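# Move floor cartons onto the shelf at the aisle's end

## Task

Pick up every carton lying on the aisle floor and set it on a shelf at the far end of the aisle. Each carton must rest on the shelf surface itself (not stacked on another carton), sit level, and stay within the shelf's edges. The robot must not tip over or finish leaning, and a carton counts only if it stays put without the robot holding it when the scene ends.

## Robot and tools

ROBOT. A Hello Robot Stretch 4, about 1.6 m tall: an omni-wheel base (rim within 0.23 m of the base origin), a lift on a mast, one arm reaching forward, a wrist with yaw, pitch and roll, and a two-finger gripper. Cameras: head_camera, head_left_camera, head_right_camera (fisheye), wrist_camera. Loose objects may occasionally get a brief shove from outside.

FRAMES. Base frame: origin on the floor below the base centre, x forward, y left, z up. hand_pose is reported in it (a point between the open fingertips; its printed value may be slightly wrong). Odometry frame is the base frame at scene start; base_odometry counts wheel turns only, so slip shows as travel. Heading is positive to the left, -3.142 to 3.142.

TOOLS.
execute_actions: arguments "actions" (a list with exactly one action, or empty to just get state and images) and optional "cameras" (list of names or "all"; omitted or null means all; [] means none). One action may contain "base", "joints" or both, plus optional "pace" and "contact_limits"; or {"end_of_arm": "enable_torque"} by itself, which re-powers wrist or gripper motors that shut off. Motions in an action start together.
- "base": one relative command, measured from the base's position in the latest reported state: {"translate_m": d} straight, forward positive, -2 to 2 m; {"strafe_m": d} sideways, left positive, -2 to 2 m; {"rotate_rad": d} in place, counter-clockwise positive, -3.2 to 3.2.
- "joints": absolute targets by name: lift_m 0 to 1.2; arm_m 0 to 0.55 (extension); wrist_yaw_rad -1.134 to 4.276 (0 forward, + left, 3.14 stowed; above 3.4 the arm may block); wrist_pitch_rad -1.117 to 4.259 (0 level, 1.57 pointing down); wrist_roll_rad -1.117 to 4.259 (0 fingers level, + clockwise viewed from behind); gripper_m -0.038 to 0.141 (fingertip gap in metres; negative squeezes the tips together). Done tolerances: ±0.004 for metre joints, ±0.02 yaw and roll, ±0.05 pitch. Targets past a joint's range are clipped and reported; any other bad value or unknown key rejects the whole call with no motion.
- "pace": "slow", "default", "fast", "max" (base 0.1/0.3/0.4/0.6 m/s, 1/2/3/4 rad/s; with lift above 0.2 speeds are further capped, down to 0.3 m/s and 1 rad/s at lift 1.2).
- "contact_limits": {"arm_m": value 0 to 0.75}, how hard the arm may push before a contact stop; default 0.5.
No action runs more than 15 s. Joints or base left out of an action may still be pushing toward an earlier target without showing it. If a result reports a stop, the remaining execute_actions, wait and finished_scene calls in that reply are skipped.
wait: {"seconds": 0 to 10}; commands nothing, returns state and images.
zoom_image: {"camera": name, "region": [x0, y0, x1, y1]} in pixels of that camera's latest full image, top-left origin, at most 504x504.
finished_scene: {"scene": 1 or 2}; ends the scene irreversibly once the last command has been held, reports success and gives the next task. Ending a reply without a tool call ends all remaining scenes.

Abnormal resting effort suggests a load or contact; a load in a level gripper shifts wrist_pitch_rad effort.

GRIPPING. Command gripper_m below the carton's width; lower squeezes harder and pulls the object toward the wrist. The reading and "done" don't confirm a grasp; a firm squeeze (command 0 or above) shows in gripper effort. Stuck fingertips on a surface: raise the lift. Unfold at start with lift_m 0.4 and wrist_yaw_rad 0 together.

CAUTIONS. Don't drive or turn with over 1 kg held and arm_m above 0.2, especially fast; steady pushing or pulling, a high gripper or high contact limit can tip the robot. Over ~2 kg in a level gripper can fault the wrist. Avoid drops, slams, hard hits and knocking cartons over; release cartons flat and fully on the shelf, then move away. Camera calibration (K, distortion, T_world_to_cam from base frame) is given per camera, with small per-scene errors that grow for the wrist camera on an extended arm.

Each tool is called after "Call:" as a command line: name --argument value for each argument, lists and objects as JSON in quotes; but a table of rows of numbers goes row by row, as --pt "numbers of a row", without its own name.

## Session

Call:
execute_actions --actions '[]'

Scene clock: 0.00 s.
base_odometry: x=+0.000 y=+0.000 heading=+0.000 (m, m, rad; odometry frame)
turned_by_wheels: +0.000 (rad since the last result)
turned_by_imu: +0.000 (rad since the last result)
base_tilt: forward=+0.4 right=+0.0 (deg)
lidar_m: 1.20 1.69 1.61 1.65 0.92 0.88 1.05 1.18 2.06 2.09 1.25 1.15
base_status: not commanded
joint_positions: lift_m=+0.258 arm_m=+0.000 wrist_yaw_rad=+3.058 wrist_pitch_rad=+0.014 wrist_roll_rad=-0.009 gripper_m=+0.057
joint_status: not commanded
motor_effort: lift_m=+20 arm_m=+0 wrist_yaw_rad=+2 wrist_pitch_rad=-5 wrist_roll_rad=+0 gripper_m=-2 wheel_0=+0 wheel_1=+0 wheel_2=-1 (%)
hand_pose: x=-0.1090 y=+0.1112 z=+0.4327 quat_wxyz=(+0.042, -0.007, -0.004, +0.999) (m; base frame)
wrist_depth_mm: - 137 1182 1983 - 866 820 / - 135 1138 1983 - 878 809 / 110 139 242 1863 - 891 820 / 138 173 1160 - - 878 831 / - 1308 1182 - - 878 831 / 1430 1255 197 1537 196 891 842 / 1025 960 1042 107 1060 866 831
pictures: head_camera, head_left_camera, head_right_camera, wrist_camera
camera_calibration (this result's frames):
wrist_camera: T_world_to_cam=[[0.0528285, 0.998484, 0.0154234, -0.104295], [0.0474699, 0.0129165, -0.998789, 0.489126], [-0.997475, 0.0534967, -0.0467156, 0.133013], [0, 0, 0, 1]] pos_world=[0.114968, 0.0907037, 0.496356]
Images, in order (width x height): head_camera 420x560, head_left_camera 420x672, head_right_camera 420x672, wrist_camera 616x392.

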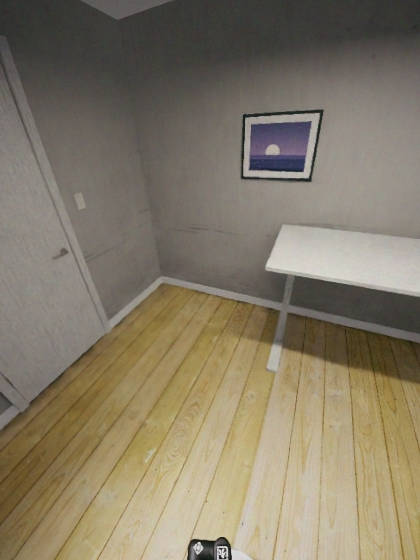

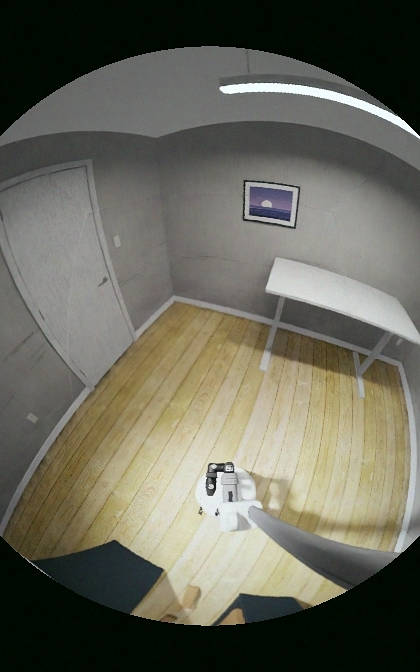

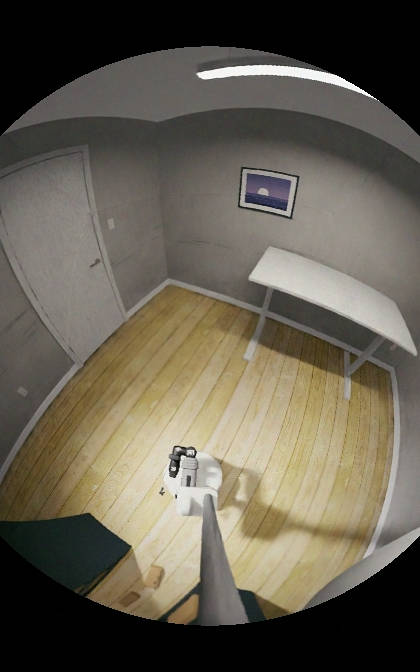

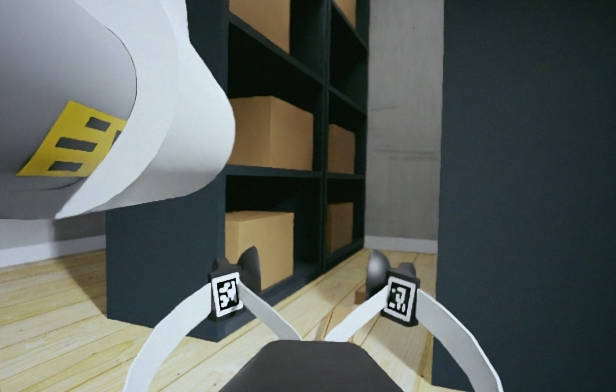

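Call:
execute_actions --actions '[{"base":{"rotate_rad":2.72},"joints":{"lift_m":0.45,"wrist_yaw_rad":1.57,"gripper_m":0.14,"arm_m":0.2}}]' --cameras '[]'

Call:
execute_actions --actions '[{"base":{"strafe_m":0.22},"joints":{"wrist_pitch_rad":1.57,"wrist_roll_rad":1.57}}]' --cameras '["head_camera"]'

Call:
zoom_image --camera "head_camera" --region '[110,220,310,420]'

Scene clock: 9.83 s.
base_odometry: x=+0.000 y=+0.000 heading=+2.720 (m, m, rad; odometry frame)
turned_by_wheels: +2.720 (rad since the last result)
turned_by_imu: +2.785 (rad since the last result)
base_tilt: forward=+0.4 right=+0.0 (deg)
lidar_m: 0.88 1.01 1.31 2.01 1.68 1.23 1.17 2.10 1.69 1.61 1.73 0.90
base_status: done
joint_positions: lift_m=+0.450 arm_m=+0.199 wrist_yaw_rad=+1.570 wrist_pitch_rad=+0.014 wrist_roll_rad=-0.009 gripper_m=+0.140
joint_status: all done
motor_effort: lift_m=+22(26) arm_m=+7(8) wrist_yaw_rad=+0(6) wrist_pitch_rad=-4(4) wrist_roll_rad=+1(1) gripper_m=-1(2) wheel_0=-1(9) wheel_1=-1(7) wheel_2=-1(7) (%)
hand_pose: x=+0.4572 y=+0.2884 z=+0.6241 quat_wxyz=(+0.707, -0.008, +0.002, +0.707) (m; base frame)
wrist_depth_mm: - - - 1983 1983 - 732 / - - - - 1983 1921 741 / - - - - - - 732 / - - - - - - 732 / - - - - - - 723 / 1983 1756 1756 - 1808 206 723 / 1464 1397 1430 107 1499 1366 715
pictures: none
No camera images: the call's "cameras" was empty. Leave "cameras" out to get every camera's image.

Scene clock: 11.87 s.
base_odometry: x=-0.090 y=-0.201 heading=+2.720 (m, m, rad; odometry frame)
turned_by_wheels: +0.000 (rad since the last result)
turned_by_imu: +0.001 (rad since the last result)
base_tilt: forward=+0.3 right=+0.0 (deg)
lidar_m: 1.09 0.93 1.92 1.82 1.93 1.20 1.14 1.26 1.93 1.83 1.94 0.93
base_status: done
joint_positions: lift_m=+0.450 arm_m=+0.199 wrist_yaw_rad=+1.570 wrist_pitch_rad=+1.570 wrist_roll_rad=+1.569 gripper_m=+0.140
joint_status: all done
motor_effort: lift_m=+22(22) arm_m=+8(8) wrist_yaw_rad=+1(1) wrist_pitch_rad=+3(4) wrist_roll_rad=+2(6) gripper_m=+1(1) wheel_0=+1(10) wheel_1=+0(9) wheel_2=-1(2) (%)
hand_pose: x=+0.4570 y=+0.0002 z=+0.3396 quat_wxyz=(+0.707, +0.000, +0.707, +0.001) (m; base frame)
wrist_depth_mm: 564 559 554 554 549 544 549 / 569 569 559 554 549 549 549 / 569 569 564 564 559 554 549 / 580 564 569 564 559 554 554 / 580 574 574 569 564 559 554 / 580 580 574 569 569 206 559 / 591 585 580 106 569 569 564
pictures: head_camera
Images, in order (width x height): head_camera 420x560.

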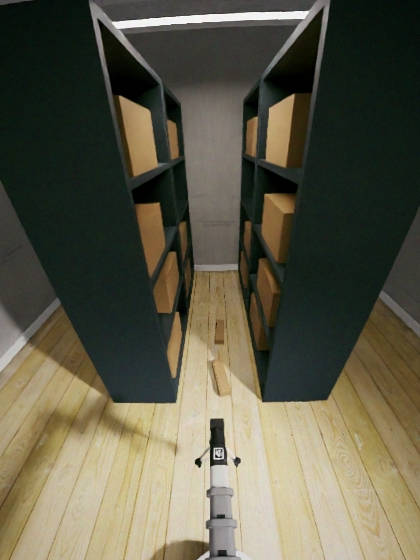

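Region (110, 220, 310, 420) of head_camera's 420x560 image, scaled by 2.520, with more detail than that image has.

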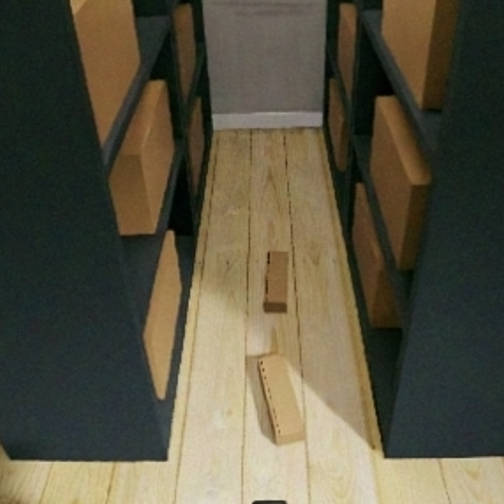

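Call:
execute_actions --actions '[{"base":{"strafe_m":-0.03},"joints":{"wrist_roll_rad":1.3}}]' --cameras '[]'

Call:
execute_actions --actions '[{"base":{"translate_m":0.3},"joints":{"lift_m":0.28,"arm_m":0.51}}]' --cameras '["head_camera","wrist_camera"]'

Scene clock: 17.63 s.
base_odometry: x=-0.078 y=-0.173 heading=+2.720 (m, m, rad; odometry frame)
turned_by_wheels: +0.000 (rad since the last result)
turned_by_imu: +0.001 (rad since the last result)
base_tilt: forward=+0.3 right=+0.0 (deg)
lidar_m: 1.18 0.94 1.97 1.85 1.94 1.21 1.16 1.22 1.89 1.82 1.89 0.90
base_status: done
joint_positions: lift_m=+0.450 arm_m=+0.199 wrist_yaw_rad=+1.570 wrist_pitch_rad=+1.570 wrist_roll_rad=+1.301 gripper_m=+0.140
joint_status: all done
motor_effort: lift_m=+22(22) arm_m=+7(8) wrist_yaw_rad=-1(1) wrist_pitch_rad=+3(3) wrist_roll_rad=-2(4) gripper_m=-2(2) wheel_0=+0(8) wheel_1=+2(7) wheel_2=+0(0) (%)
hand_pose: x=+0.4570 y=+0.0002 z=+0.3396 quat_wxyz=(+0.701, -0.095, +0.701, +0.095) (m; base frame)
wrist_depth_mm: 569 559 559 554 549 544 544 / 569 569 564 549 549 544 544 / 569 569 564 554 559 554 549 / 574 569 569 559 559 559 559 / 580 580 569 569 559 564 559 / 580 585 574 574 569 207 564 / 591 585 580 107 569 564 564
pictures: none
No camera images: the call's "cameras" was empty. Leave "cameras" out to get every camera's image.

Scene clock: 20.10 s.
base_odometry: x=-0.352 y=-0.051 heading=+2.720 (m, m, rad; odometry frame)
turned_by_wheels: +0.000 (rad since the last result)
turned_by_imu: -0.001 (rad since the last result)
base_tilt: forward=+0.4 right=+0.0 (deg)
lidar_m: 1.18 0.65 0.84 1.85 1.96 1.54 1.52 2.40 1.90 1.84 0.81 0.65
base_status: done
joint_positions: lift_m=+0.280 arm_m=+0.509 wrist_yaw_rad=+1.570 wrist_pitch_rad=+1.570 wrist_roll_rad=+1.300 gripper_m=+0.140
joint_status: all done
motor_effort: lift_m=+17(23) arm_m=+8(9) wrist_yaw_rad=+0(1) wrist_pitch_rad=+4(4) wrist_roll_rad=-1(1) gripper_m=+0(2) wheel_0=+0(7) wheel_1=-1(4) wheel_2=+0(11) (%)
hand_pose: x=+0.7669 y=+0.0002 z=+0.1700 quat_wxyz=(+0.701, -0.095, +0.701, +0.095) (m; base frame)
wrist_depth_mm: 366 392 389 387 382 379 375 / 387 392 389 384 382 382 377 / 397 394 392 332 329 382 382 / 399 397 394 334 332 387 384 / 404 399 397 338 389 387 387 / 402 402 399 340 338 207 389 / 404 404 404 106 394 397 392
pictures: head_camera, wrist_camera
camera_calibration (this result's frames):
wrist_camera: T_world_to_cam=[[0.272347, -0.961685, -0.03146, -0.195644], [-0.961384, -0.273316, 0.0322453, 0.785001], [-0.0396084, 0.0214632, -0.998985, 0.427662], [0, 0, 0, 1]] pos_world=[0.824909, 0.017227, 0.39576]
Images, in order (width x height): head_camera 420x560, wrist_camera 616x392.

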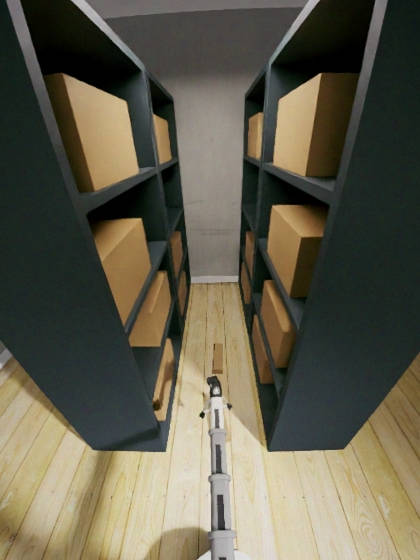

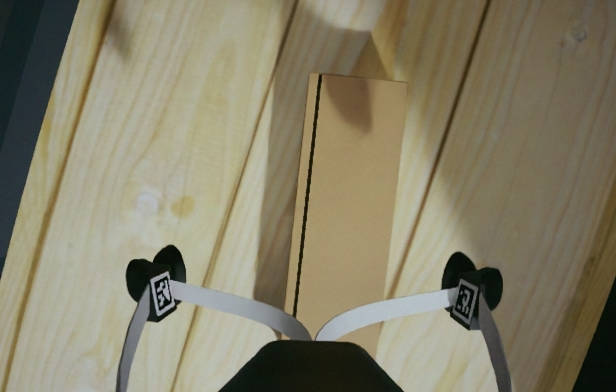

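Call:
execute_actions --actions '[{"base":{"strafe_m":-0.015},"joints":{"lift_m":0.152,"wrist_roll_rad":1.4,"arm_m":0.53,"gripper_m":0.125}}]' --cameras '["wrist_camera"]'

Call:
execute_actions --actions '[{"joints":{"gripper_m":0.03}}]' --cameras '[]'

Call:
execute_actions --actions '[{"joints":{"lift_m":0.17,"arm_m":0.14,"wrist_roll_rad":3.14}}]' --cameras '[]'

Call:
execute_actions --actions '[{"base":{"rotate_rad":-1.57},"joints":{"lift_m":0.154}}]' --cameras '[]'

Call:
execute_actions --actions '[{"joints":{"gripper_m":0.13}}]' --cameras '[]'

Call:
execute_actions --actions '[{"joints":{"lift_m":0.25}}]' --cameras '[]'

Call:
execute_actions --actions '[{"base":{"rotate_rad":1.565},"joints":{"wrist_roll_rad":1.65}}]' --cameras '[]'

Call:
execute_actions --actions '[{"base":{"translate_m":0.7},"joints":{"arm_m":0.31},"pace":"fast"}]' --cameras '["head_camera","wrist_camera"]'

Scene clock: 35.27 s.
base_odometry: x=-0.345 y=-0.037 heading=+2.720 (m, m, rad; odometry frame)
turned_by_wheels: +0.000 (rad since the last result)
turned_by_imu: +0.000 (rad since the last result)
base_tilt: forward=+0.3 right=+0.0 (deg)
lidar_m: 1.15 0.67 0.87 1.88 1.94 1.53 1.53 2.42 1.85 1.83 0.83 0.63
base_status: done
joint_positions: lift_m=+0.152 arm_m=+0.529 wrist_yaw_rad=+1.570 wrist_pitch_rad=+1.570 wrist_roll_rad=+1.399 gripper_m=+0.125
joint_status: all done
motor_effort: lift_m=+17(18) arm_m=+9(8) wrist_yaw_rad=-2(1) wrist_pitch_rad=+3(2) wrist_roll_rad=+1(3) gripper_m=-1(2) wheel_0=-1(6) wheel_1=-1(7) wheel_2=+0(1) (%)
hand_pose: x=+0.7868 y=+0.0002 z=+0.0420 quat_wxyz=(+0.705, -0.060, +0.705, +0.061) (m; base frame)
wrist_depth_mm: 263 260 259 256 256 255 253 / 264 263 262 202 202 255 255 / 265 264 264 204 203 257 255 / 268 266 265 205 204 259 258 / 270 267 265 206 206 260 258 / 271 270 208 208 206 262 260 / 274 271 270 107 265 263 263
pictures: wrist_camera
camera_calibration (this result's frames):
wrist_camera: T_world_to_cam=[[0.175973, -0.983892, -0.0314565, -0.129281], [-0.983685, -0.17697, 0.0323365, 0.825846], [-0.0373825, 0.025253, -0.998982, 0.298832], [0, 0, 0, 1]] pos_world=[0.846294, 0.0114044, 0.267756]
Images, in order (width x height): wrist_camera 616x392.

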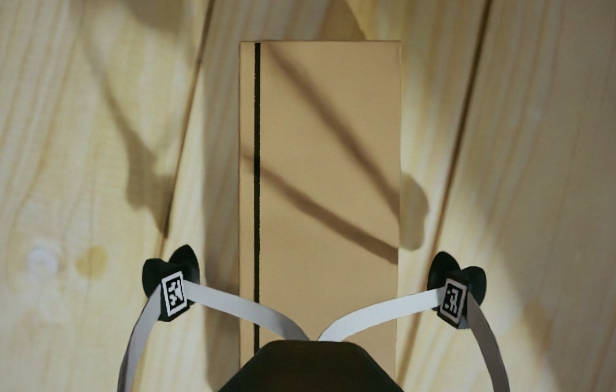

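Scene clock: 37.10 s.
base_odometry: x=-0.345 y=-0.037 heading=+2.720 (m, m, rad; odometry frame)
turned_by_wheels: +0.000 (rad since the last result)
turned_by_imu: +0.000 (rad since the last result)
base_tilt: forward=+0.4 right=+0.0 (deg)
lidar_m: 1.14 0.68 0.85 1.89 1.96 1.52 1.52 2.40 1.90 1.81 0.82 0.64
base_status: not commanded
joint_positions: lift_m=+0.152 arm_m=+0.529 wrist_yaw_rad=+1.570 wrist_pitch_rad=+1.570 wrist_roll_rad=+1.399 gripper_m=+0.030
joint_status: all done
motor_effort: lift_m=+17(17) arm_m=+8(8) wrist_yaw_rad=+1(0) wrist_pitch_rad=+2(3) wrist_roll_rad=+3(3) gripper_m=-20(25) wheel_0=-1(1) wheel_1=-1(1) wheel_2=+0(0) (%)
hand_pose: x=+0.7868 y=+0.0001 z=+0.0420 quat_wxyz=(+0.705, -0.060, +0.705, +0.060) (m; base frame)
wrist_depth_mm: 262 260 258 185 255 253 252 / 265 263 259 186 186 256 253 / 265 263 263 187 187 257 256 / 266 266 264 189 188 259 257 / 270 267 193 190 189 260 259 / 271 268 190 191 190 180 260 / 272 270 268 106 264 264 263
pictures: none
No camera images: the call's "cameras" was empty. Leave "cameras" out to get every camera's image.

Scene clock: 39.37 s.
base_odometry: x=-0.345 y=-0.037 heading=+2.720 (m, m, rad; odometry frame)
turned_by_wheels: +0.000 (rad since the last result)
turned_by_imu: +0.000 (rad since the last result)
base_tilt: forward=+0.4 right=+0.0 (deg)
lidar_m: 0.36 0.39 0.86 1.87 1.95 1.54 1.53 2.42 1.87 1.81 0.81 0.35
base_status: not commanded
joint_positions: lift_m=+0.170 arm_m=+0.142 wrist_yaw_rad=+1.570 wrist_pitch_rad=+1.570 wrist_roll_rad=+3.139 gripper_m=+0.030
joint_status: all done
motor_effort: lift_m=+23(24) arm_m=-8(9) wrist_yaw_rad=-1(1) wrist_pitch_rad=+1(3) wrist_roll_rad=+3(6) gripper_m=-20(17) wheel_0=-1(1) wheel_1=-1(1) wheel_2=-1(0) (%)
hand_pose: x=+0.3998 y=+0.0002 z=+0.0595 quat_wxyz=(+0.500, +0.500, +0.501, -0.499) (m; base frame)
wrist_depth_mm: 277 276 273 185 272 273 273 / 278 278 276 185 185 274 274 / 279 279 279 186 187 277 276 / 282 281 281 189 188 279 278 / 286 285 192 189 189 282 282 / 286 287 190 190 190 181 283 / 289 287 287 107 286 286 286
pictures: none
No camera images: the call's "cameras" was empty. Leave "cameras" out to get every camera's image.

Scene clock: 41.43 s.
base_odometry: x=-0.345 y=-0.037 heading=+1.150 (m, m, rad; odometry frame)
turned_by_wheels: -1.570 (rad since the last result)
turned_by_imu: -1.607 (rad since the last result)
base_tilt: forward=+0.4 right=+0.0 (deg)
lidar_m: 1.80 0.83 0.62 1.10 0.67 0.87 1.88 1.98 1.57 1.47 2.39 1.83
base_status: done
joint_positions: lift_m=+0.154 arm_m=+0.141 wrist_yaw_rad=+1.570 wrist_pitch_rad=+1.570 wrist_roll_rad=+3.139 gripper_m=+0.030
joint_status: all done
motor_effort: lift_m=+18(21) arm_m=-8(8) wrist_yaw_rad=+0(0) wrist_pitch_rad=+2(2) wrist_roll_rad=+2(2) gripper_m=-21(20) wheel_0=+1(5) wheel_1=-1(6) wheel_2=-1(8) (%)
hand_pose: x=+0.3998 y=+0.0001 z=+0.0439 quat_wxyz=(+0.500, +0.500, +0.500, -0.499) (m; base frame)
wrist_depth_mm: 259 260 259 185 257 258 258 / 263 263 260 186 185 259 260 / 264 264 263 187 186 262 260 / 268 266 265 188 187 264 263 / 270 268 191 189 189 265 265 / 271 270 191 190 190 181 268 / 274 273 271 106 268 270 268
pictures: none
No camera images: the call's "cameras" was empty. Leave "cameras" out to get every camera's image.

Scene clock: 43.37 s.
base_odometry: x=-0.345 y=-0.037 heading=+1.150 (m, m, rad; odometry frame)
turned_by_wheels: +0.000 (rad since the last result)
turned_by_imu: +0.000 (rad since the last result)
base_tilt: forward=+0.3 right=+0.0 (deg)
lidar_m: 1.80 0.80 0.62 1.09 0.67 0.89 1.88 1.98 1.53 1.48 2.38 1.85
base_status: not commanded
joint_positions: lift_m=+0.154 arm_m=+0.141 wrist_yaw_rad=+1.570 wrist_pitch_rad=+1.570 wrist_roll_rad=+3.139 gripper_m=+0.130
joint_status: all done
motor_effort: lift_m=+18(18) arm_m=-8(8) wrist_yaw_rad=+0(0) wrist_pitch_rad=+3(3) wrist_roll_rad=+3(2) gripper_m=-2(21) wheel_0=+1(1) wheel_1=-1(1) wheel_2=-1(1) (%)
hand_pose: x=+0.3998 y=+0.0001 z=+0.0439 quat_wxyz=(+0.500, +0.500, +0.500, -0.499) (m; base frame)
wrist_depth_mm: 260 260 259 258 258 258 257 / 263 262 262 205 259 260 259 / 265 263 262 206 263 262 262 / 266 266 265 207 264 264 263 / 271 268 266 209 266 265 265 / 271 270 211 211 210 266 267 / 273 273 272 107 270 271 268
pictures: none
No camera images: the call's "cameras" was empty. Leave "cameras" out to get every camera's image.

Scene clock: 44.77 s.
base_odometry: x=-0.345 y=-0.037 heading=+1.150 (m, m, rad; odometry frame)
turned_by_wheels: +0.000 (rad since the last result)
turned_by_imu: +0.000 (rad since the last result)
base_tilt: forward=+0.3 right=+0.0 (deg)
lidar_m: 1.79 0.83 0.64 1.10 0.65 0.87 1.88 1.98 1.56 1.48 2.40 1.83
base_status: not commanded
joint_positions: lift_m=+0.250 arm_m=+0.141 wrist_yaw_rad=+1.570 wrist_pitch_rad=+1.570 wrist_roll_rad=+3.139 gripper_m=+0.130
joint_status: all done
motor_effort: lift_m=+23(25) arm_m=-8(8) wrist_yaw_rad=+1(1) wrist_pitch_rad=+3(3) wrist_roll_rad=+1(1) gripper_m=+2(2) wheel_0=+1(1) wheel_1=-1(1) wheel_2=-1(1) (%)
hand_pose: x=+0.3998 y=+0.0001 z=+0.1395 quat_wxyz=(+0.500, +0.500, +0.500, -0.499) (m; base frame)
wrist_depth_mm: 355 353 355 353 353 351 349 / 359 355 355 300 353 353 353 / 362 359 362 303 359 355 357 / 364 362 362 304 362 359 325 / 366 366 366 307 364 362 362 / 370 368 368 309 366 362 325 / 373 370 370 106 370 368 368
pictures: none
No camera images: the call's "cameras" was empty. Leave "cameras" out to get every camera's image.

Scene clock: 46.83 s.
base_odometry: x=-0.345 y=-0.037 heading=+2.714 (m, m, rad; odometry frame)
turned_by_wheels: +1.565 (rad since the last result)
turned_by_imu: +1.602 (rad since the last result)
base_tilt: forward=+0.3 right=+0.0 (deg)
lidar_m: 1.12 0.67 0.87 1.88 1.94 1.54 1.52 2.42 1.88 1.82 0.81 0.63
base_status: done
joint_positions: lift_m=+0.250 arm_m=+0.141 wrist_yaw_rad=+1.570 wrist_pitch_rad=+1.570 wrist_roll_rad=+1.651 gripper_m=+0.130
joint_status: all done
motor_effort: lift_m=+23(23) arm_m=-8(8) wrist_yaw_rad=-1(3) wrist_pitch_rad=+3(2) wrist_roll_rad=-1(5) gripper_m=+2(1) wheel_0=-1(7) wheel_1=-1(6) wheel_2=-1(8) (%)
hand_pose: x=+0.3998 y=+0.0002 z=+0.1395 quat_wxyz=(+0.707, +0.029, +0.707, -0.028) (m; base frame)
wrist_depth_mm: 362 357 357 353 353 351 349 / 364 362 357 357 353 355 351 / 366 364 362 357 357 355 353 / 368 366 366 362 362 355 357 / 370 368 366 366 364 359 359 / 375 370 370 368 364 359 359 / 375 370 373 107 364 364 362
pictures: none
No camera images: the call's "cameras" was empty. Leave "cameras" out to get every camera's image.

Scene clock: 49.87 s.
base_odometry: x=-0.983 y=+0.253 heading=+2.714 (m, m, rad; odometry frame)
turned_by_wheels: +0.000 (rad since the last result)
turned_by_imu: -0.002 (rad since the last result)
base_tilt: forward=+0.4 right=+0.1 (deg)
lidar_m: 1.16 0.45 0.31 0.29 0.36 2.34 2.99 2.57 0.26 0.25 0.27 0.39
base_status: done
joint_positions: lift_m=+0.250 arm_m=+0.309 wrist_yaw_rad=+1.570 wrist_pitch_rad=+1.570 wrist_roll_rad=+1.651 gripper_m=+0.130
joint_status: all done
motor_effort: lift_m=+23(23) arm_m=+8(8) wrist_yaw_rad=+1(0) wrist_pitch_rad=+3(3) wrist_roll_rad=-2(1) gripper_m=-2(0) wheel_0=+0(6) wheel_1=-2(6) wheel_2=+1(14) (%)
hand_pose: x=+0.5669 y=+0.0002 z=+0.1395 quat_wxyz=(+0.707, +0.029, +0.707, -0.028) (m; base frame)
wrist_depth_mm: 359 357 355 353 351 351 347 / 362 359 359 300 355 353 349 / 366 364 362 300 355 355 351 / 366 364 364 304 359 357 355 / 370 366 366 306 362 359 355 / 375 370 368 307 307 362 362 / 375 373 370 106 366 364 362
pictures: head_camera, wrist_camera
camera_calibration (this result's frames):
wrist_camera: T_world_to_cam=[[-0.0739732, -0.996764, -0.0314589, 0.0541755], [-0.996804, 0.0729487, 0.0325552, 0.613676], [-0.030155, 0.0337665, -0.998975, 0.383937], [0, 0, 0, 1]] pos_world=[0.6273, -0.00373098, 0.36527]
Images, in order (width x height): head_camera 420x560, wrist_camera 616x392.

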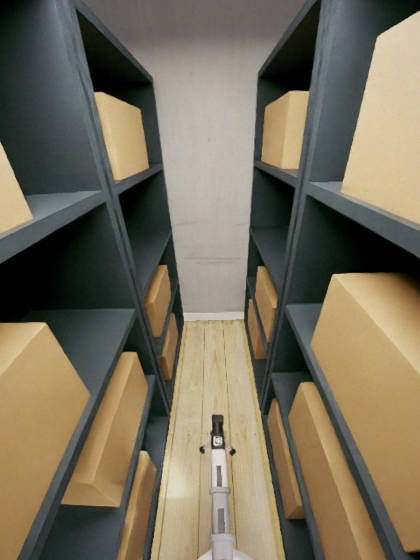

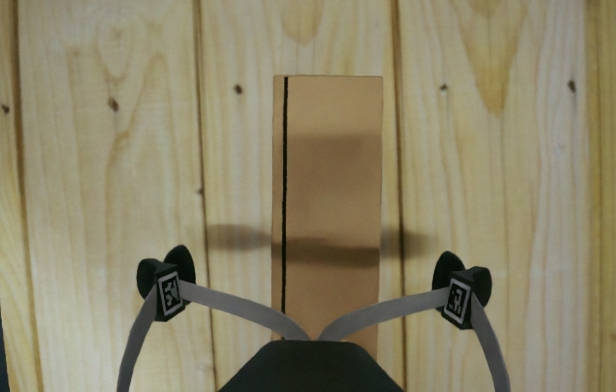

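Call:
execute_actions --actions '[{"joints":{"lift_m":0.154,"gripper_m":0.12}}]' --cameras '[]'

Call:
execute_actions --actions '[{"joints":{"gripper_m":0.03}}]' --cameras '[]'

Call:
execute_actions --actions '[{"base":{"strafe_m":0.03},"joints":{"lift_m":0.4,"arm_m":0.16}}]' --cameras '[]'

Call:
execute_actions --actions '[{"base":{"translate_m":1.33},"joints":{"lift_m":1.16,"arm_m":0,"wrist_yaw_rad":0.8,"wrist_roll_rad":2.37}}]' --cameras '[]'

Call:
execute_actions --actions '[{"base":{"rotate_rad":-1.565},"pace":"slow"}]'

Scene clock: 60.27 s.
base_odometry: x=-0.983 y=+0.253 heading=+2.714 (m, m, rad; odometry frame)
turned_by_wheels: +0.000 (rad since the last result)
turned_by_imu: +0.001 (rad since the last result)
base_tilt: forward=+0.4 right=+0.0 (deg)
lidar_m: 1.17 0.42 0.30 0.28 0.36 2.34 3.00 2.55 0.25 0.26 0.25 0.38
base_status: not commanded
joint_positions: lift_m=+0.154 arm_m=+0.309 wrist_yaw_rad=+1.570 wrist_pitch_rad=+1.570 wrist_roll_rad=+1.651 gripper_m=+0.120
joint_status: all done
motor_effort: lift_m=+17(23) arm_m=+8(8) wrist_yaw_rad=-1(1) wrist_pitch_rad=+3(3) wrist_roll_rad=-1(1) gripper_m=-1(4) wheel_0=+0(0) wheel_1=-2(2) wheel_2=+1(2) (%)
hand_pose: x=+0.5669 y=+0.0002 z=+0.0440 quat_wxyz=(+0.707, +0.029, +0.707, -0.028) (m; base frame)
wrist_depth_mm: 264 262 260 257 257 256 255 / 266 264 263 204 204 257 256 / 267 266 264 206 206 258 258 / 270 268 266 208 207 260 260 / 271 271 267 208 207 264 260 / 273 272 270 210 209 264 264 / 274 272 272 106 267 266 266
pictures: none
No camera images: the call's "cameras" was empty. Leave "cameras" out to get every camera's image.

Scene clock: 62.03 s.
base_odometry: x=-0.983 y=+0.253 heading=+2.714 (m, m, rad; odometry frame)
turned_by_wheels: +0.000 (rad since the last result)
turned_by_imu: +0.000 (rad since the last result)
base_tilt: forward=+0.3 right=+0.0 (deg)
lidar_m: 1.16 0.44 0.27 0.28 0.34 2.30 2.98 2.54 0.27 0.25 0.27 0.37
base_status: not commanded
joint_positions: lift_m=+0.154 arm_m=+0.309 wrist_yaw_rad=+1.570 wrist_pitch_rad=+1.570 wrist_roll_rad=+1.651 gripper_m=+0.030
joint_status: all done
motor_effort: lift_m=+17(17) arm_m=+9(8) wrist_yaw_rad=-1(0) wrist_pitch_rad=+3(3) wrist_roll_rad=+0(1) gripper_m=-16(19) wheel_0=+0(0) wheel_1=-2(2) wheel_2=+1(1) (%)
hand_pose: x=+0.5669 y=+0.0002 z=+0.0440 quat_wxyz=(+0.707, +0.029, +0.707, -0.028) (m; base frame)
wrist_depth_mm: 264 262 260 187 256 257 255 / 266 265 263 188 187 258 256 / 268 266 264 190 189 259 259 / 271 268 266 190 190 260 259 / 271 268 193 191 191 265 262 / 273 271 193 193 192 181 263 / 276 273 272 106 268 267 265
pictures: none
No camera images: the call's "cameras" was empty. Leave "cameras" out to get every camera's image.

Scene clock: 64.13 s.
base_odometry: x=-0.995 y=+0.226 heading=+2.714 (m, m, rad; odometry frame)
turned_by_wheels: +0.000 (rad since the last result)
turned_by_imu: +0.000 (rad since the last result)
base_tilt: forward=+0.3 right=+0.0 (deg)
lidar_m: 0.29 0.41 0.28 0.26 0.32 2.35 2.56 2.63 0.30 0.28 0.28 0.42
base_status: done
joint_positions: lift_m=+0.400 arm_m=+0.161 wrist_yaw_rad=+1.570 wrist_pitch_rad=+1.570 wrist_roll_rad=+1.651 gripper_m=+0.030
joint_status: all done
motor_effort: lift_m=+24(25) arm_m=-8(10) wrist_yaw_rad=+3(0) wrist_pitch_rad=+3(3) wrist_roll_rad=-2(2) gripper_m=-16(18) wheel_0=+1(10) wheel_1=-2(7) wheel_2=+0(0) (%)
hand_pose: x=+0.4198 y=+0.0002 z=+0.2895 quat_wxyz=(+0.707, +0.029, +0.707, -0.028) (m; base frame)
wrist_depth_mm: 436 508 508 187 496 496 488 / 436 512 504 187 187 500 496 / 442 512 517 189 189 504 496 / 442 521 517 190 190 508 504 / 439 525 193 191 191 508 508 / 442 492 193 193 192 179 508 / 433 530 530 106 517 517 488
pictures: none
No camera images: the call's "cameras" was empty. Leave "cameras" out to get every camera's image.

Scene clock: 70.07 s.
base_odometry: x=-2.206 y=+0.777 heading=+2.714 (m, m, rad; odometry frame)
turned_by_wheels: +0.000 (rad since the last result)
turned_by_imu: -0.002 (rad since the last result)
base_tilt: forward=+0.4 right=+0.0 (deg)
lidar_m: 0.25 0.25 0.27 0.25 0.25 0.39 1.16 0.48 0.33 0.31 0.34 0.25
base_status: done
joint_positions: lift_m=+1.160 arm_m=+0.002 wrist_yaw_rad=+0.800 wrist_pitch_rad=+1.570 wrist_roll_rad=+2.370 gripper_m=+0.030
joint_status: all done
motor_effort: lift_m=+23(25) arm_m=-8(9) wrist_yaw_rad=+0(6) wrist_pitch_rad=+3(1) wrist_roll_rad=+2(5) gripper_m=-20(22) wheel_0=+1(7) wheel_1=+0(4) wheel_2=+1(8) (%)
hand_pose: x=+0.2355 y=-0.0607 z=+1.0495 quat_wxyz=(+0.500, +0.500, +0.500, -0.499) (m; base frame)
wrist_depth_mm: 286 418 569 187 539 609 603 / 290 424 585 188 187 1205 1042 / 294 430 597 190 189 1255 1281 / 297 436 603 191 190 1060 517 / 300 442 193 191 191 1308 1308 / 300 362 193 193 191 180 1229 / 300 462 699 107 778 778 991
pictures: none
No camera images: the call's "cameras" was empty. Leave "cameras" out to get every camera's image.

Scene clock: 72.90 s.
base_odometry: x=-2.206 y=+0.777 heading=+1.150 (m, m, rad; odometry frame)
turned_by_wheels: -1.565 (rad since the last result)
turned_by_imu: -1.602 (rad since the last result)
base_tilt: forward=+0.4 right=+0.0 (deg)
lidar_m: 0.25 0.25 0.43 0.38 0.36 0.27 0.25 0.27 0.39 1.19 0.46 0.25
base_status: done
joint_positions: lift_m=+1.160 arm_m=+0.002 wrist_yaw_rad=+0.800 wrist_pitch_rad=+1.570 wrist_roll_rad=+2.370 gripper_m=+0.030
joint_status: not commanded
motor_effort: lift_m=+23(23) arm_m=-8(8) wrist_yaw_rad=-2(1) wrist_pitch_rad=+2(2) wrist_roll_rad=+3(2) gripper_m=-22(22) wheel_0=+2(6) wheel_1=+0(5) wheel_2=+0(6) (%)
hand_pose: x=+0.2355 y=-0.0607 z=+1.0495 quat_wxyz=(+0.500, +0.500, +0.500, -0.499) (m; base frame)
wrist_depth_mm: 279 278 290 187 1255 1229 878 / 281 279 278 188 187 1229 1182 / 283 282 282 189 189 1205 917 / 285 285 283 190 190 1060 517 / 289 287 193 191 192 1118 931 / 290 286 193 193 191 181 946 / 291 290 480 106 1138 1118 759
pictures: head_camera, head_left_camera, head_right_camera, wrist_camera
camera_calibration (this result's frames):
wrist_camera: T_world_to_cam=[[-0.999483, -0.00788805, -0.0311735, 0.275313], [-0.00891927, 0.999413, 0.0330807, 0.0812574], [0.0308942, 0.0333417, -0.998966, 1.27065], [0, 0, 0, 1]] pos_world=[0.236639, -0.121404, 1.27523]
Images, in order (width x height): head_camera 420x560, head_left_camera 420x672, head_right_camera 420x672, wrist_camera 616x392.

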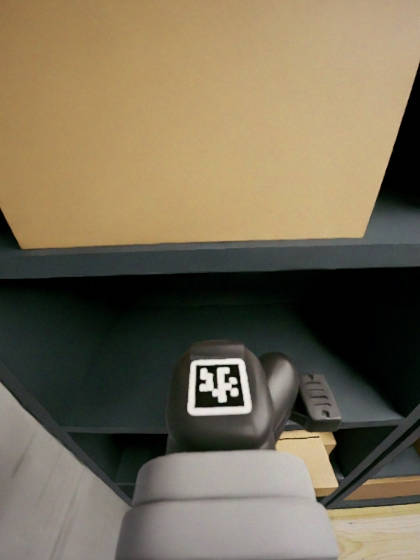

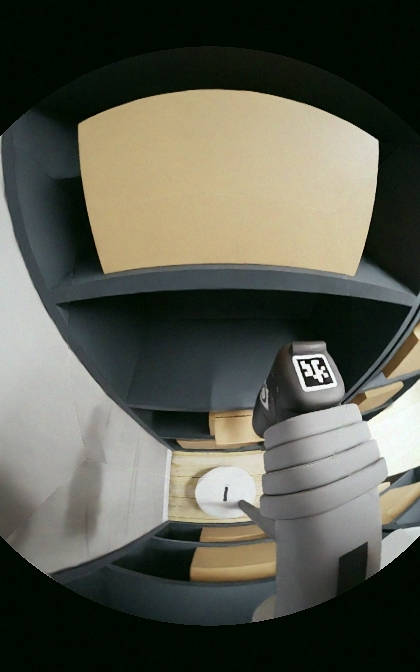

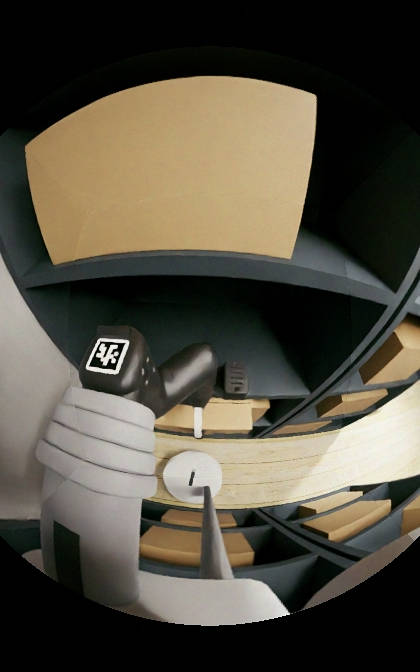

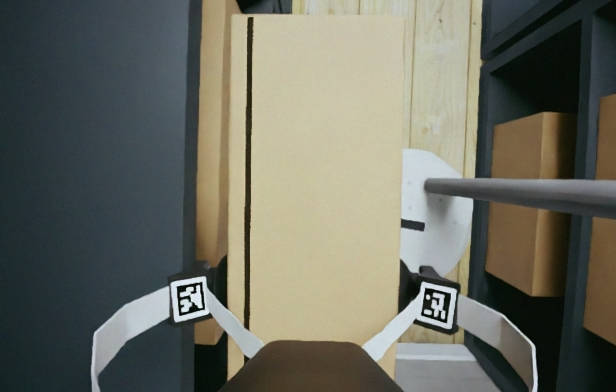

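Call:
execute_actions --actions '[{"base":{"strafe_m":0.07},"joints":{"lift_m":1.145,"wrist_roll_rad":3.14,"wrist_yaw_rad":1.57,"arm_m":0.118},"contact_limits":{"arm_m":0.15},"pace":"slow"}]' --cameras '[]'

Call:
execute_actions --actions '[{"joints":{"gripper_m":0.12}}]' --cameras '["wrist_camera"]'

Call:
execute_actions --actions '[{"joints":{"wrist_pitch_rad":0.85}}]' --cameras '[]'

Call:
execute_actions --actions '[{"joints":{"gripper_m":0.08,"arm_m":0.02,"wrist_roll_rad":1.57}}]' --cameras '[]'

Call:
execute_actions --actions '[{"joints":{"wrist_pitch_rad":1.57,"lift_m":1.15}}]' --cameras '[]'

Call:
execute_actions --actions '[{"joints":{"arm_m":0.113},"pace":"slow"}]' --cameras '["wrist_camera"]'

Call:
execute_actions --actions '[{"joints":{"arm_m":0,"wrist_yaw_rad":0}}]' --cameras '[]'

Call:
execute_actions --actions '[{"base":{"strafe_m":-1.0},"joints":{"lift_m":0.45}}]' --cameras '["head_right_camera"]'

Scene clock: 89.27 s.
base_odometry: x=-2.269 y=+0.805 heading=+1.149 (m, m, rad; odometry frame)
turned_by_wheels: +0.000 (rad since the last result)
turned_by_imu: +0.001 (rad since the last result)
base_tilt: forward=+0.3 right=+0.0 (deg)
lidar_m: 0.31 0.31 0.35 0.32 0.36 0.28 0.25 0.25 0.42 1.14 0.46 0.31
base_status: done
joint_positions: lift_m=+1.145 arm_m=+0.116 wrist_yaw_rad=+1.570 wrist_pitch_rad=+1.570 wrist_roll_rad=+3.139 gripper_m=+0.030
joint_status: all done
motor_effort: lift_m=+18(22) arm_m=+8(8) wrist_yaw_rad=+2(6) wrist_pitch_rad=+3(3) wrist_roll_rad=+1(6) gripper_m=-22(23) wheel_0=-2(5) wheel_1=+1(6) wheel_2=-1(0) (%)
contact_limits: arm_m 0.15
hand_pose: x=+0.3748 y=+0.0001 z=+1.0350 quat_wxyz=(+0.500, +0.500, +0.500, -0.500) (m; base frame)
wrist_depth_mm: 260 262 259 187 258 1255 1182 / 263 263 262 188 187 1255 1118 / 265 265 264 189 189 1060 960 / 267 267 266 190 190 1060 1025 / 268 268 193 192 191 1060 1182 / 271 268 193 193 191 180 1138 / 274 272 272 107 831 842 891
pictures: none
No camera images: the call's "cameras" was empty. Leave "cameras" out to get every camera's image.

Scene clock: 91.03 s.
base_odometry: x=-2.269 y=+0.805 heading=+1.149 (m, m, rad; odometry frame)
turned_by_wheels: +0.000 (rad since the last result)
turned_by_imu: +0.000 (rad since the last result)
base_tilt: forward=+0.3 right=+0.0 (deg)
lidar_m: 0.30 0.31 0.36 0.32 0.36 0.26 0.25 0.26 0.41 1.15 0.47 0.31
base_status: not commanded
joint_positions: lift_m=+1.145 arm_m=+0.116 wrist_yaw_rad=+1.570 wrist_pitch_rad=+1.570 wrist_roll_rad=+3.139 gripper_m=+0.120
joint_status: all done
motor_effort: lift_m=+17(17) arm_m=+8(9) wrist_yaw_rad=+3(1) wrist_pitch_rad=+3(2) wrist_roll_rad=+2(1) gripper_m=+0(18) wheel_0=-2(3) wheel_1=+1(1) wheel_2=+0(0) (%)
hand_pose: x=+0.3748 y=+0.0001 z=+1.0350 quat_wxyz=(+0.500, +0.500, +0.500, -0.500) (m; base frame)
wrist_depth_mm: 262 262 260 258 1255 1229 1138 / 263 263 263 205 206 1255 1118 / 264 264 264 207 208 1060 931 / 266 266 266 208 1042 1042 1042 / 267 268 267 210 224 1060 1182 / 272 271 211 211 211 1078 1138 / 273 273 272 106 854 891 904
pictures: wrist_camera
camera_calibration (this result's frames):
wrist_camera: T_world_to_cam=[[-0.999505, -0.00731578, -0.0305997, 0.413961], [-0.00833501, 0.99941, 0.0333149, 0.0216986], [0.0303379, 0.0335535, -0.998976, 1.25002], [0, 0, 0, 1]] pos_world=[0.376014, -0.0605999, 1.26068]
Images, in order (width x height): wrist_camera 616x392.

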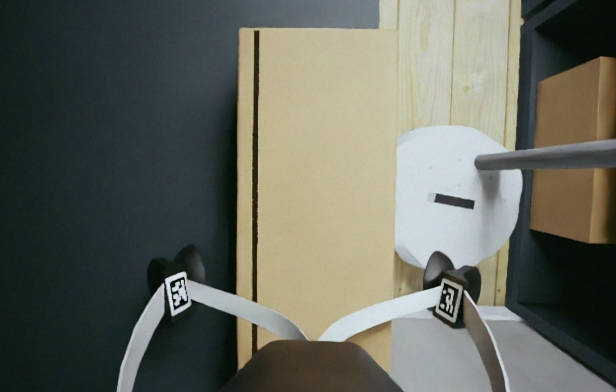

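Scene clock: 92.00 s.
base_odometry: x=-2.269 y=+0.805 heading=+1.149 (m, m, rad; odometry frame)
turned_by_wheels: +0.000 (rad since the last result)
turned_by_imu: +0.000 (rad since the last result)
base_tilt: forward=+0.3 right=+0.0 (deg)
lidar_m: 0.29 0.32 0.35 0.33 0.35 0.27 0.25 0.25 0.40 1.20 0.44 0.33
base_status: not commanded
joint_positions: lift_m=+1.145 arm_m=+0.116 wrist_yaw_rad=+1.570 wrist_pitch_rad=+0.852 wrist_roll_rad=+3.139 gripper_m=+0.120
joint_status: all done
motor_effort: lift_m=+17(17) arm_m=+9(9) wrist_yaw_rad=+0(2) wrist_pitch_rad=-3(6) wrist_roll_rad=+2(2) gripper_m=-2(1) wheel_0=-3(3) wheel_1=+1(1) wheel_2=+0(0) (%)
hand_pose: x=+0.3750 y=+0.1899 z=+1.1064 quat_wxyz=(+0.293, +0.644, +0.644, -0.292) (m; base frame)
wrist_depth_mm: 243 240 230 183 186 1008 960 / 267 267 260 204 212 778 778 / 301 300 300 298 603 634 634 / 347 343 342 342 530 535 539 / 377 382 377 384 462 466 466 / 342 336 334 353 394 394 413 / 309 309 314 106 370 368 370
pictures: none
No camera images: the call's "cameras" was empty. Leave "cameras" out to get every camera's image.

Scene clock: 93.50 s.
base_odometry: x=-2.269 y=+0.805 heading=+1.149 (m, m, rad; odometry frame)
turned_by_wheels: +0.000 (rad since the last result)
turned_by_imu: +0.000 (rad since the last result)
base_tilt: forward=+0.4 right=+0.1 (deg)
lidar_m: 0.30 0.32 0.36 0.33 0.33 0.26 0.25 0.27 0.39 1.15 0.46 0.32
base_status: not commanded
joint_positions: lift_m=+1.145 arm_m=+0.022 wrist_yaw_rad=+1.570 wrist_pitch_rad=+0.852 wrist_roll_rad=+1.571 gripper_m=+0.080
joint_status: all done
motor_effort: lift_m=+17(17) arm_m=-8(8) wrist_yaw_rad=+1(0) wrist_pitch_rad=-2(2) wrist_roll_rad=-2(6) gripper_m=-3(5) wheel_0=-2(3) wheel_1=+1(2) wheel_2=+0(0) (%)
hand_pose: x=+0.2800 y=+0.1899 z=+1.1064 quat_wxyz=(+0.662, +0.249, +0.662, +0.248) (m; base frame)
wrist_depth_mm: 228 264 314 364 314 266 196 / 229 265 319 370 315 214 193 / 232 268 322 375 319 216 194 / 277 322 387 466 615 854 1078 / 281 325 368 484 615 991 1098 / 282 320 200 492 199 1008 1078 / 281 314 387 106 715 904 1098
pictures: none
No camera images: the call's "cameras" was empty. Leave "cameras" out to get every camera's image.

Scene clock: 94.50 s.
base_odometry: x=-2.269 y=+0.805 heading=+1.149 (m, m, rad; odometry frame)
turned_by_wheels: +0.000 (rad since the last result)
turned_by_imu: +0.000 (rad since the last result)
base_tilt: forward=+0.4 right=+0.0 (deg)
lidar_m: 0.29 0.30 0.36 0.33 0.36 0.27 0.25 0.25 0.39 1.16 0.43 0.31
base_status: not commanded
joint_positions: lift_m=+1.150 arm_m=+0.022 wrist_yaw_rad=+1.570 wrist_pitch_rad=+1.570 wrist_roll_rad=+1.571 gripper_m=+0.080
joint_status: all done
motor_effort: lift_m=+24(24) arm_m=-8(9) wrist_yaw_rad=+3(0) wrist_pitch_rad=+3(4) wrist_roll_rad=-1(1) gripper_m=-2(0) wheel_0=-2(2) wheel_1=+1(1) wheel_2=+0(0) (%)
hand_pose: x=+0.2798 y=+0.0002 z=+1.0395 quat_wxyz=(+0.707, +0.001, +0.707, +0.000) (m; base frame)
wrist_depth_mm: 272 268 266 265 264 262 260 / 272 213 212 211 209 208 208 / 274 216 214 213 211 211 209 / 530 668 1160 1281 1255 1255 1229 / 525 778 1182 1078 1255 1255 1255 / 530 732 199 1078 198 1281 1281 / 530 683 1229 106 1255 1229 1255
pictures: none
No camera images: the call's "cameras" was empty. Leave "cameras" out to get every camera's image.

Scene clock: 96.70 s.
base_odometry: x=-2.269 y=+0.805 heading=+1.149 (m, m, rad; odometry frame)
turned_by_wheels: +0.000 (rad since the last result)
turned_by_imu: +0.000 (rad since the last result)
base_tilt: forward=+0.4 right=+0.0 (deg)
lidar_m: 0.29 0.31 0.34 0.32 0.35 0.25 0.25 0.25 0.40 1.18 0.47 0.30
base_status: not commanded
joint_positions: lift_m=+1.150 arm_m=+0.111 wrist_yaw_rad=+1.570 wrist_pitch_rad=+1.570 wrist_roll_rad=+1.570 gripper_m=+0.080
joint_status: all done
motor_effort: lift_m=+23(23) arm_m=+9(9) wrist_yaw_rad=+2(1) wrist_pitch_rad=+3(3) wrist_roll_rad=-1(1) gripper_m=+0(2) wheel_0=-2(2) wheel_1=+1(1) wheel_2=+0(0) (%)
hand_pose: x=+0.3698 y=+0.0002 z=+1.0395 quat_wxyz=(+0.707, +0.001, +0.707, +0.000) (m; base frame)
wrist_depth_mm: 271 270 267 266 263 263 259 / 273 270 267 267 265 264 263 / 273 214 213 212 211 209 208 / 276 216 216 213 211 211 210 / 278 277 216 271 213 212 266 / 517 278 200 274 198 270 270 / 535 683 1281 106 1281 1281 1281
pictures: wrist_camera
camera_calibration (this result's frames):
wrist_camera: T_world_to_cam=[[0.00574423, -0.999483, -0.0316255, 0.0386349], [-0.999449, -0.00677191, 0.0324845, 0.389002], [-0.0326819, 0.0314215, -0.998972, 1.27798], [0, 0, 0, 1]] pos_world=[0.430332, 0.00109323, 1.26525]
Images, in order (width x height): wrist_camera 616x392.

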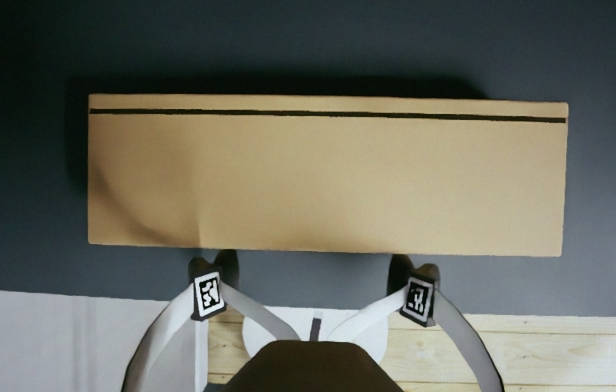

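Scene clock: 98.20 s.
base_odometry: x=-2.269 y=+0.805 heading=+1.149 (m, m, rad; odometry frame)
turned_by_wheels: +0.000 (rad since the last result)
turned_by_imu: +0.000 (rad since the last result)
base_tilt: forward=+0.4 right=+0.0 (deg)
lidar_m: 0.30 0.31 0.36 0.34 0.37 0.26 0.25 0.26 0.39 1.14 0.47 0.32
base_status: not commanded
joint_positions: lift_m=+1.150 arm_m=+0.002 wrist_yaw_rad=+0.001 wrist_pitch_rad=+1.570 wrist_roll_rad=+1.570 gripper_m=+0.080
joint_status: all done
motor_effort: lift_m=+24(23) arm_m=-8(9) wrist_yaw_rad=-1(8) wrist_pitch_rad=+2(3) wrist_roll_rad=-1(1) gripper_m=-1(2) wheel_0=-2(2) wheel_1=+1(1) wheel_2=+0(0) (%)
hand_pose: x=+0.1728 y=-0.0874 z=+1.0395 quat_wxyz=(+0.500, +0.500, +0.500, -0.500) (m; base frame)
wrist_depth_mm: 271 455 676 1229 1255 1160 715 / 273 459 683 1281 1255 1182 723 / 274 466 707 1308 1281 1118 715 / 276 466 732 1281 1060 917 715 / 278 469 580 1308 1078 1078 676 / 278 469 200 1308 198 1205 732 / 281 298 759 106 1182 1008 732
pictures: none
No camera images: the call's "cameras" was empty. Leave "cameras" out to get every camera's image.

Scene clock: 102.87 s.
base_odometry: x=-1.357 y=+0.396 heading=+1.150 (m, m, rad; odometry frame)
turned_by_wheels: +0.000 (rad since the last result)
turned_by_imu: +0.001 (rad since the last result)
base_tilt: forward=+0.4 right=+0.0 (deg)
lidar_m: 0.26 0.30 0.42 1.05 0.36 0.29 0.25 0.27 0.43 2.58 0.44 0.30
base_status: done
joint_positions: lift_m=+0.450 arm_m=+0.002 wrist_yaw_rad=+0.000 wrist_pitch_rad=+1.570 wrist_roll_rad=+1.570 gripper_m=+0.080
joint_status: all done
motor_effort: lift_m=+18(22) arm_m=-8(9) wrist_yaw_rad=+0(0) wrist_pitch_rad=+2(2) wrist_roll_rad=+0(1) gripper_m=-4(0) wheel_0=+1(6) wheel_1=+0(8) wheel_2=-1(0) (%)
hand_pose: x=+0.1728 y=-0.0874 z=+0.3399 quat_wxyz=(+0.500, +0.500, +0.500, -0.500) (m; base frame)
wrist_depth_mm: 484 488 530 554 554 544 549 / 488 488 549 559 554 554 549 / 496 492 559 559 564 351 359 / 492 496 564 564 347 345 343 / 239 342 500 353 349 347 347 / 234 322 200 353 198 349 349 / 234 303 535 107 353 351 351
pictures: head_right_camera
Images, in order (width x height): head_right_camera 420x672.

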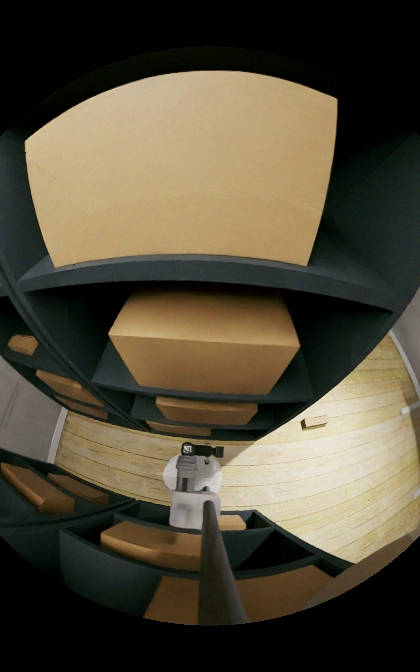

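Keep yaw 0 for the pick (hand 0.087 right).

Call:
execute_actions --actions '[{"base":{"strafe_m":-1.03},"pace":"fast"}]' --cameras '[]'

Call:
execute_actions --actions '[{"joints":{"lift_m":0.34,"arm_m":0.25,"gripper_m":0.13}}]' --cameras '["head_camera","wrist_camera"]'

Scene clock: 110.03 s.
base_odometry: x=-0.417 y=-0.025 heading=+1.150 (m, m, rad; odometry frame)
turned_by_wheels: +0.000 (rad since the last result)
turned_by_imu: +0.001 (rad since the last result)
base_tilt: forward=+0.4 right=+0.0 (deg)
lidar_m: 1.85 0.72 0.58 1.13 0.59 0.76 1.86 1.96 1.62 1.53 2.45 1.88
base_status: done
joint_positions: lift_m=+0.450 arm_m=+0.002 wrist_yaw_rad=+0.000 wrist_pitch_rad=+1.570 wrist_roll_rad=+1.570 gripper_m=+0.080
joint_status: not commanded
motor_effort: lift_m=+18(18) arm_m=-8(8) wrist_yaw_rad=-2(1) wrist_pitch_rad=+2(2) wrist_roll_rad=+0(1) gripper_m=-3(3) wheel_0=-1(11) wheel_1=+1(11) wheel_2=+0(1) (%)
hand_pose: x=+0.1728 y=-0.0874 z=+0.3399 quat_wxyz=(+0.500, +0.500, +0.500, -0.500) (m; base frame)
wrist_depth_mm: 564 559 564 559 554 549 544 / 569 564 559 559 554 554 549 / 574 530 564 564 559 351 355 / 574 512 574 559 347 345 343 / 580 517 580 351 347 349 347 / 585 521 200 355 198 349 345 / 585 580 580 106 353 351 349
pictures: none
No camera images: the call's "cameras" was empty. Leave "cameras" out to get every camera's image.

Scene clock: 111.90 s.
base_odometry: x=-0.417 y=-0.025 heading=+1.150 (m, m, rad; odometry frame)
turned_by_wheels: +0.000 (rad since the last result)
turned_by_imu: +0.000 (rad since the last result)
base_tilt: forward=+0.3 right=+0.1 (deg)
lidar_m: 1.83 0.73 0.57 1.16 0.59 0.78 1.86 1.96 1.64 1.53 2.46 1.90
base_status: not commanded
joint_positions: lift_m=+0.340 arm_m=+0.248 wrist_yaw_rad=+0.000 wrist_pitch_rad=+1.570 wrist_roll_rad=+1.570 gripper_m=+0.130
joint_status: all done
motor_effort: lift_m=+17(16) arm_m=+8(9) wrist_yaw_rad=-1(0) wrist_pitch_rad=+4(2) wrist_roll_rad=+0(1) gripper_m=-3(0) wheel_0=-1(1) wheel_1=+1(1) wheel_2=+0(0) (%)
hand_pose: x=+0.4197 y=-0.0874 z=+0.2300 quat_wxyz=(+0.500, +0.500, +0.500, -0.500) (m; base frame)
wrist_depth_mm: 452 455 449 445 442 439 442 / 455 455 452 445 445 442 439 / 459 455 452 394 445 445 449 / 459 455 455 397 452 449 445 / 462 459 459 399 455 452 392 / 469 466 455 402 459 415 342 / 473 466 462 106 462 455 332
pictures: head_camera, wrist_camera
camera_calibration (this result's frames):
wrist_camera: T_world_to_cam=[[-0.999477, -0.00713604, -0.0315466, 0.433774], [-0.00816109, 0.999439, 0.0324849, 0.136513], [0.0312971, 0.0327254, -0.998974, 0.446952], [0, 0, 0, 1]] pos_world=[0.420673, -0.147967, 0.455743]
Images, in order (width x height): head_camera 420x560, wrist_camera 616x392.

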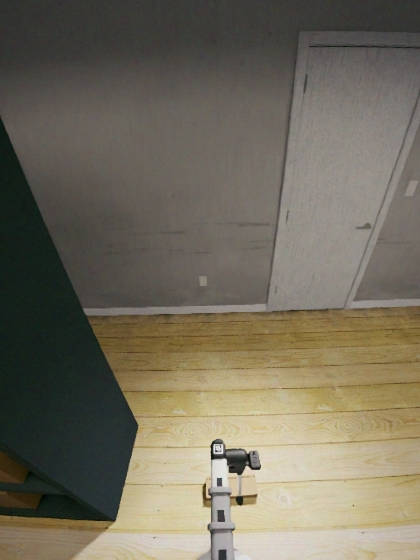

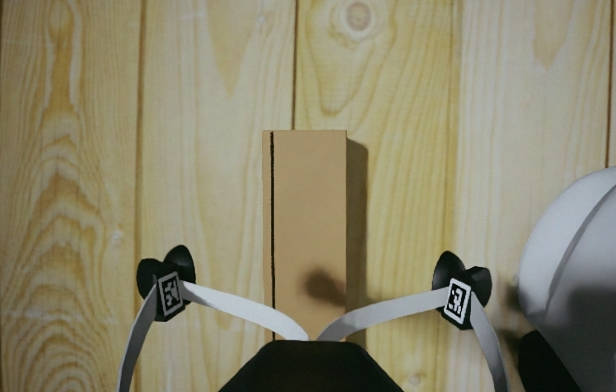

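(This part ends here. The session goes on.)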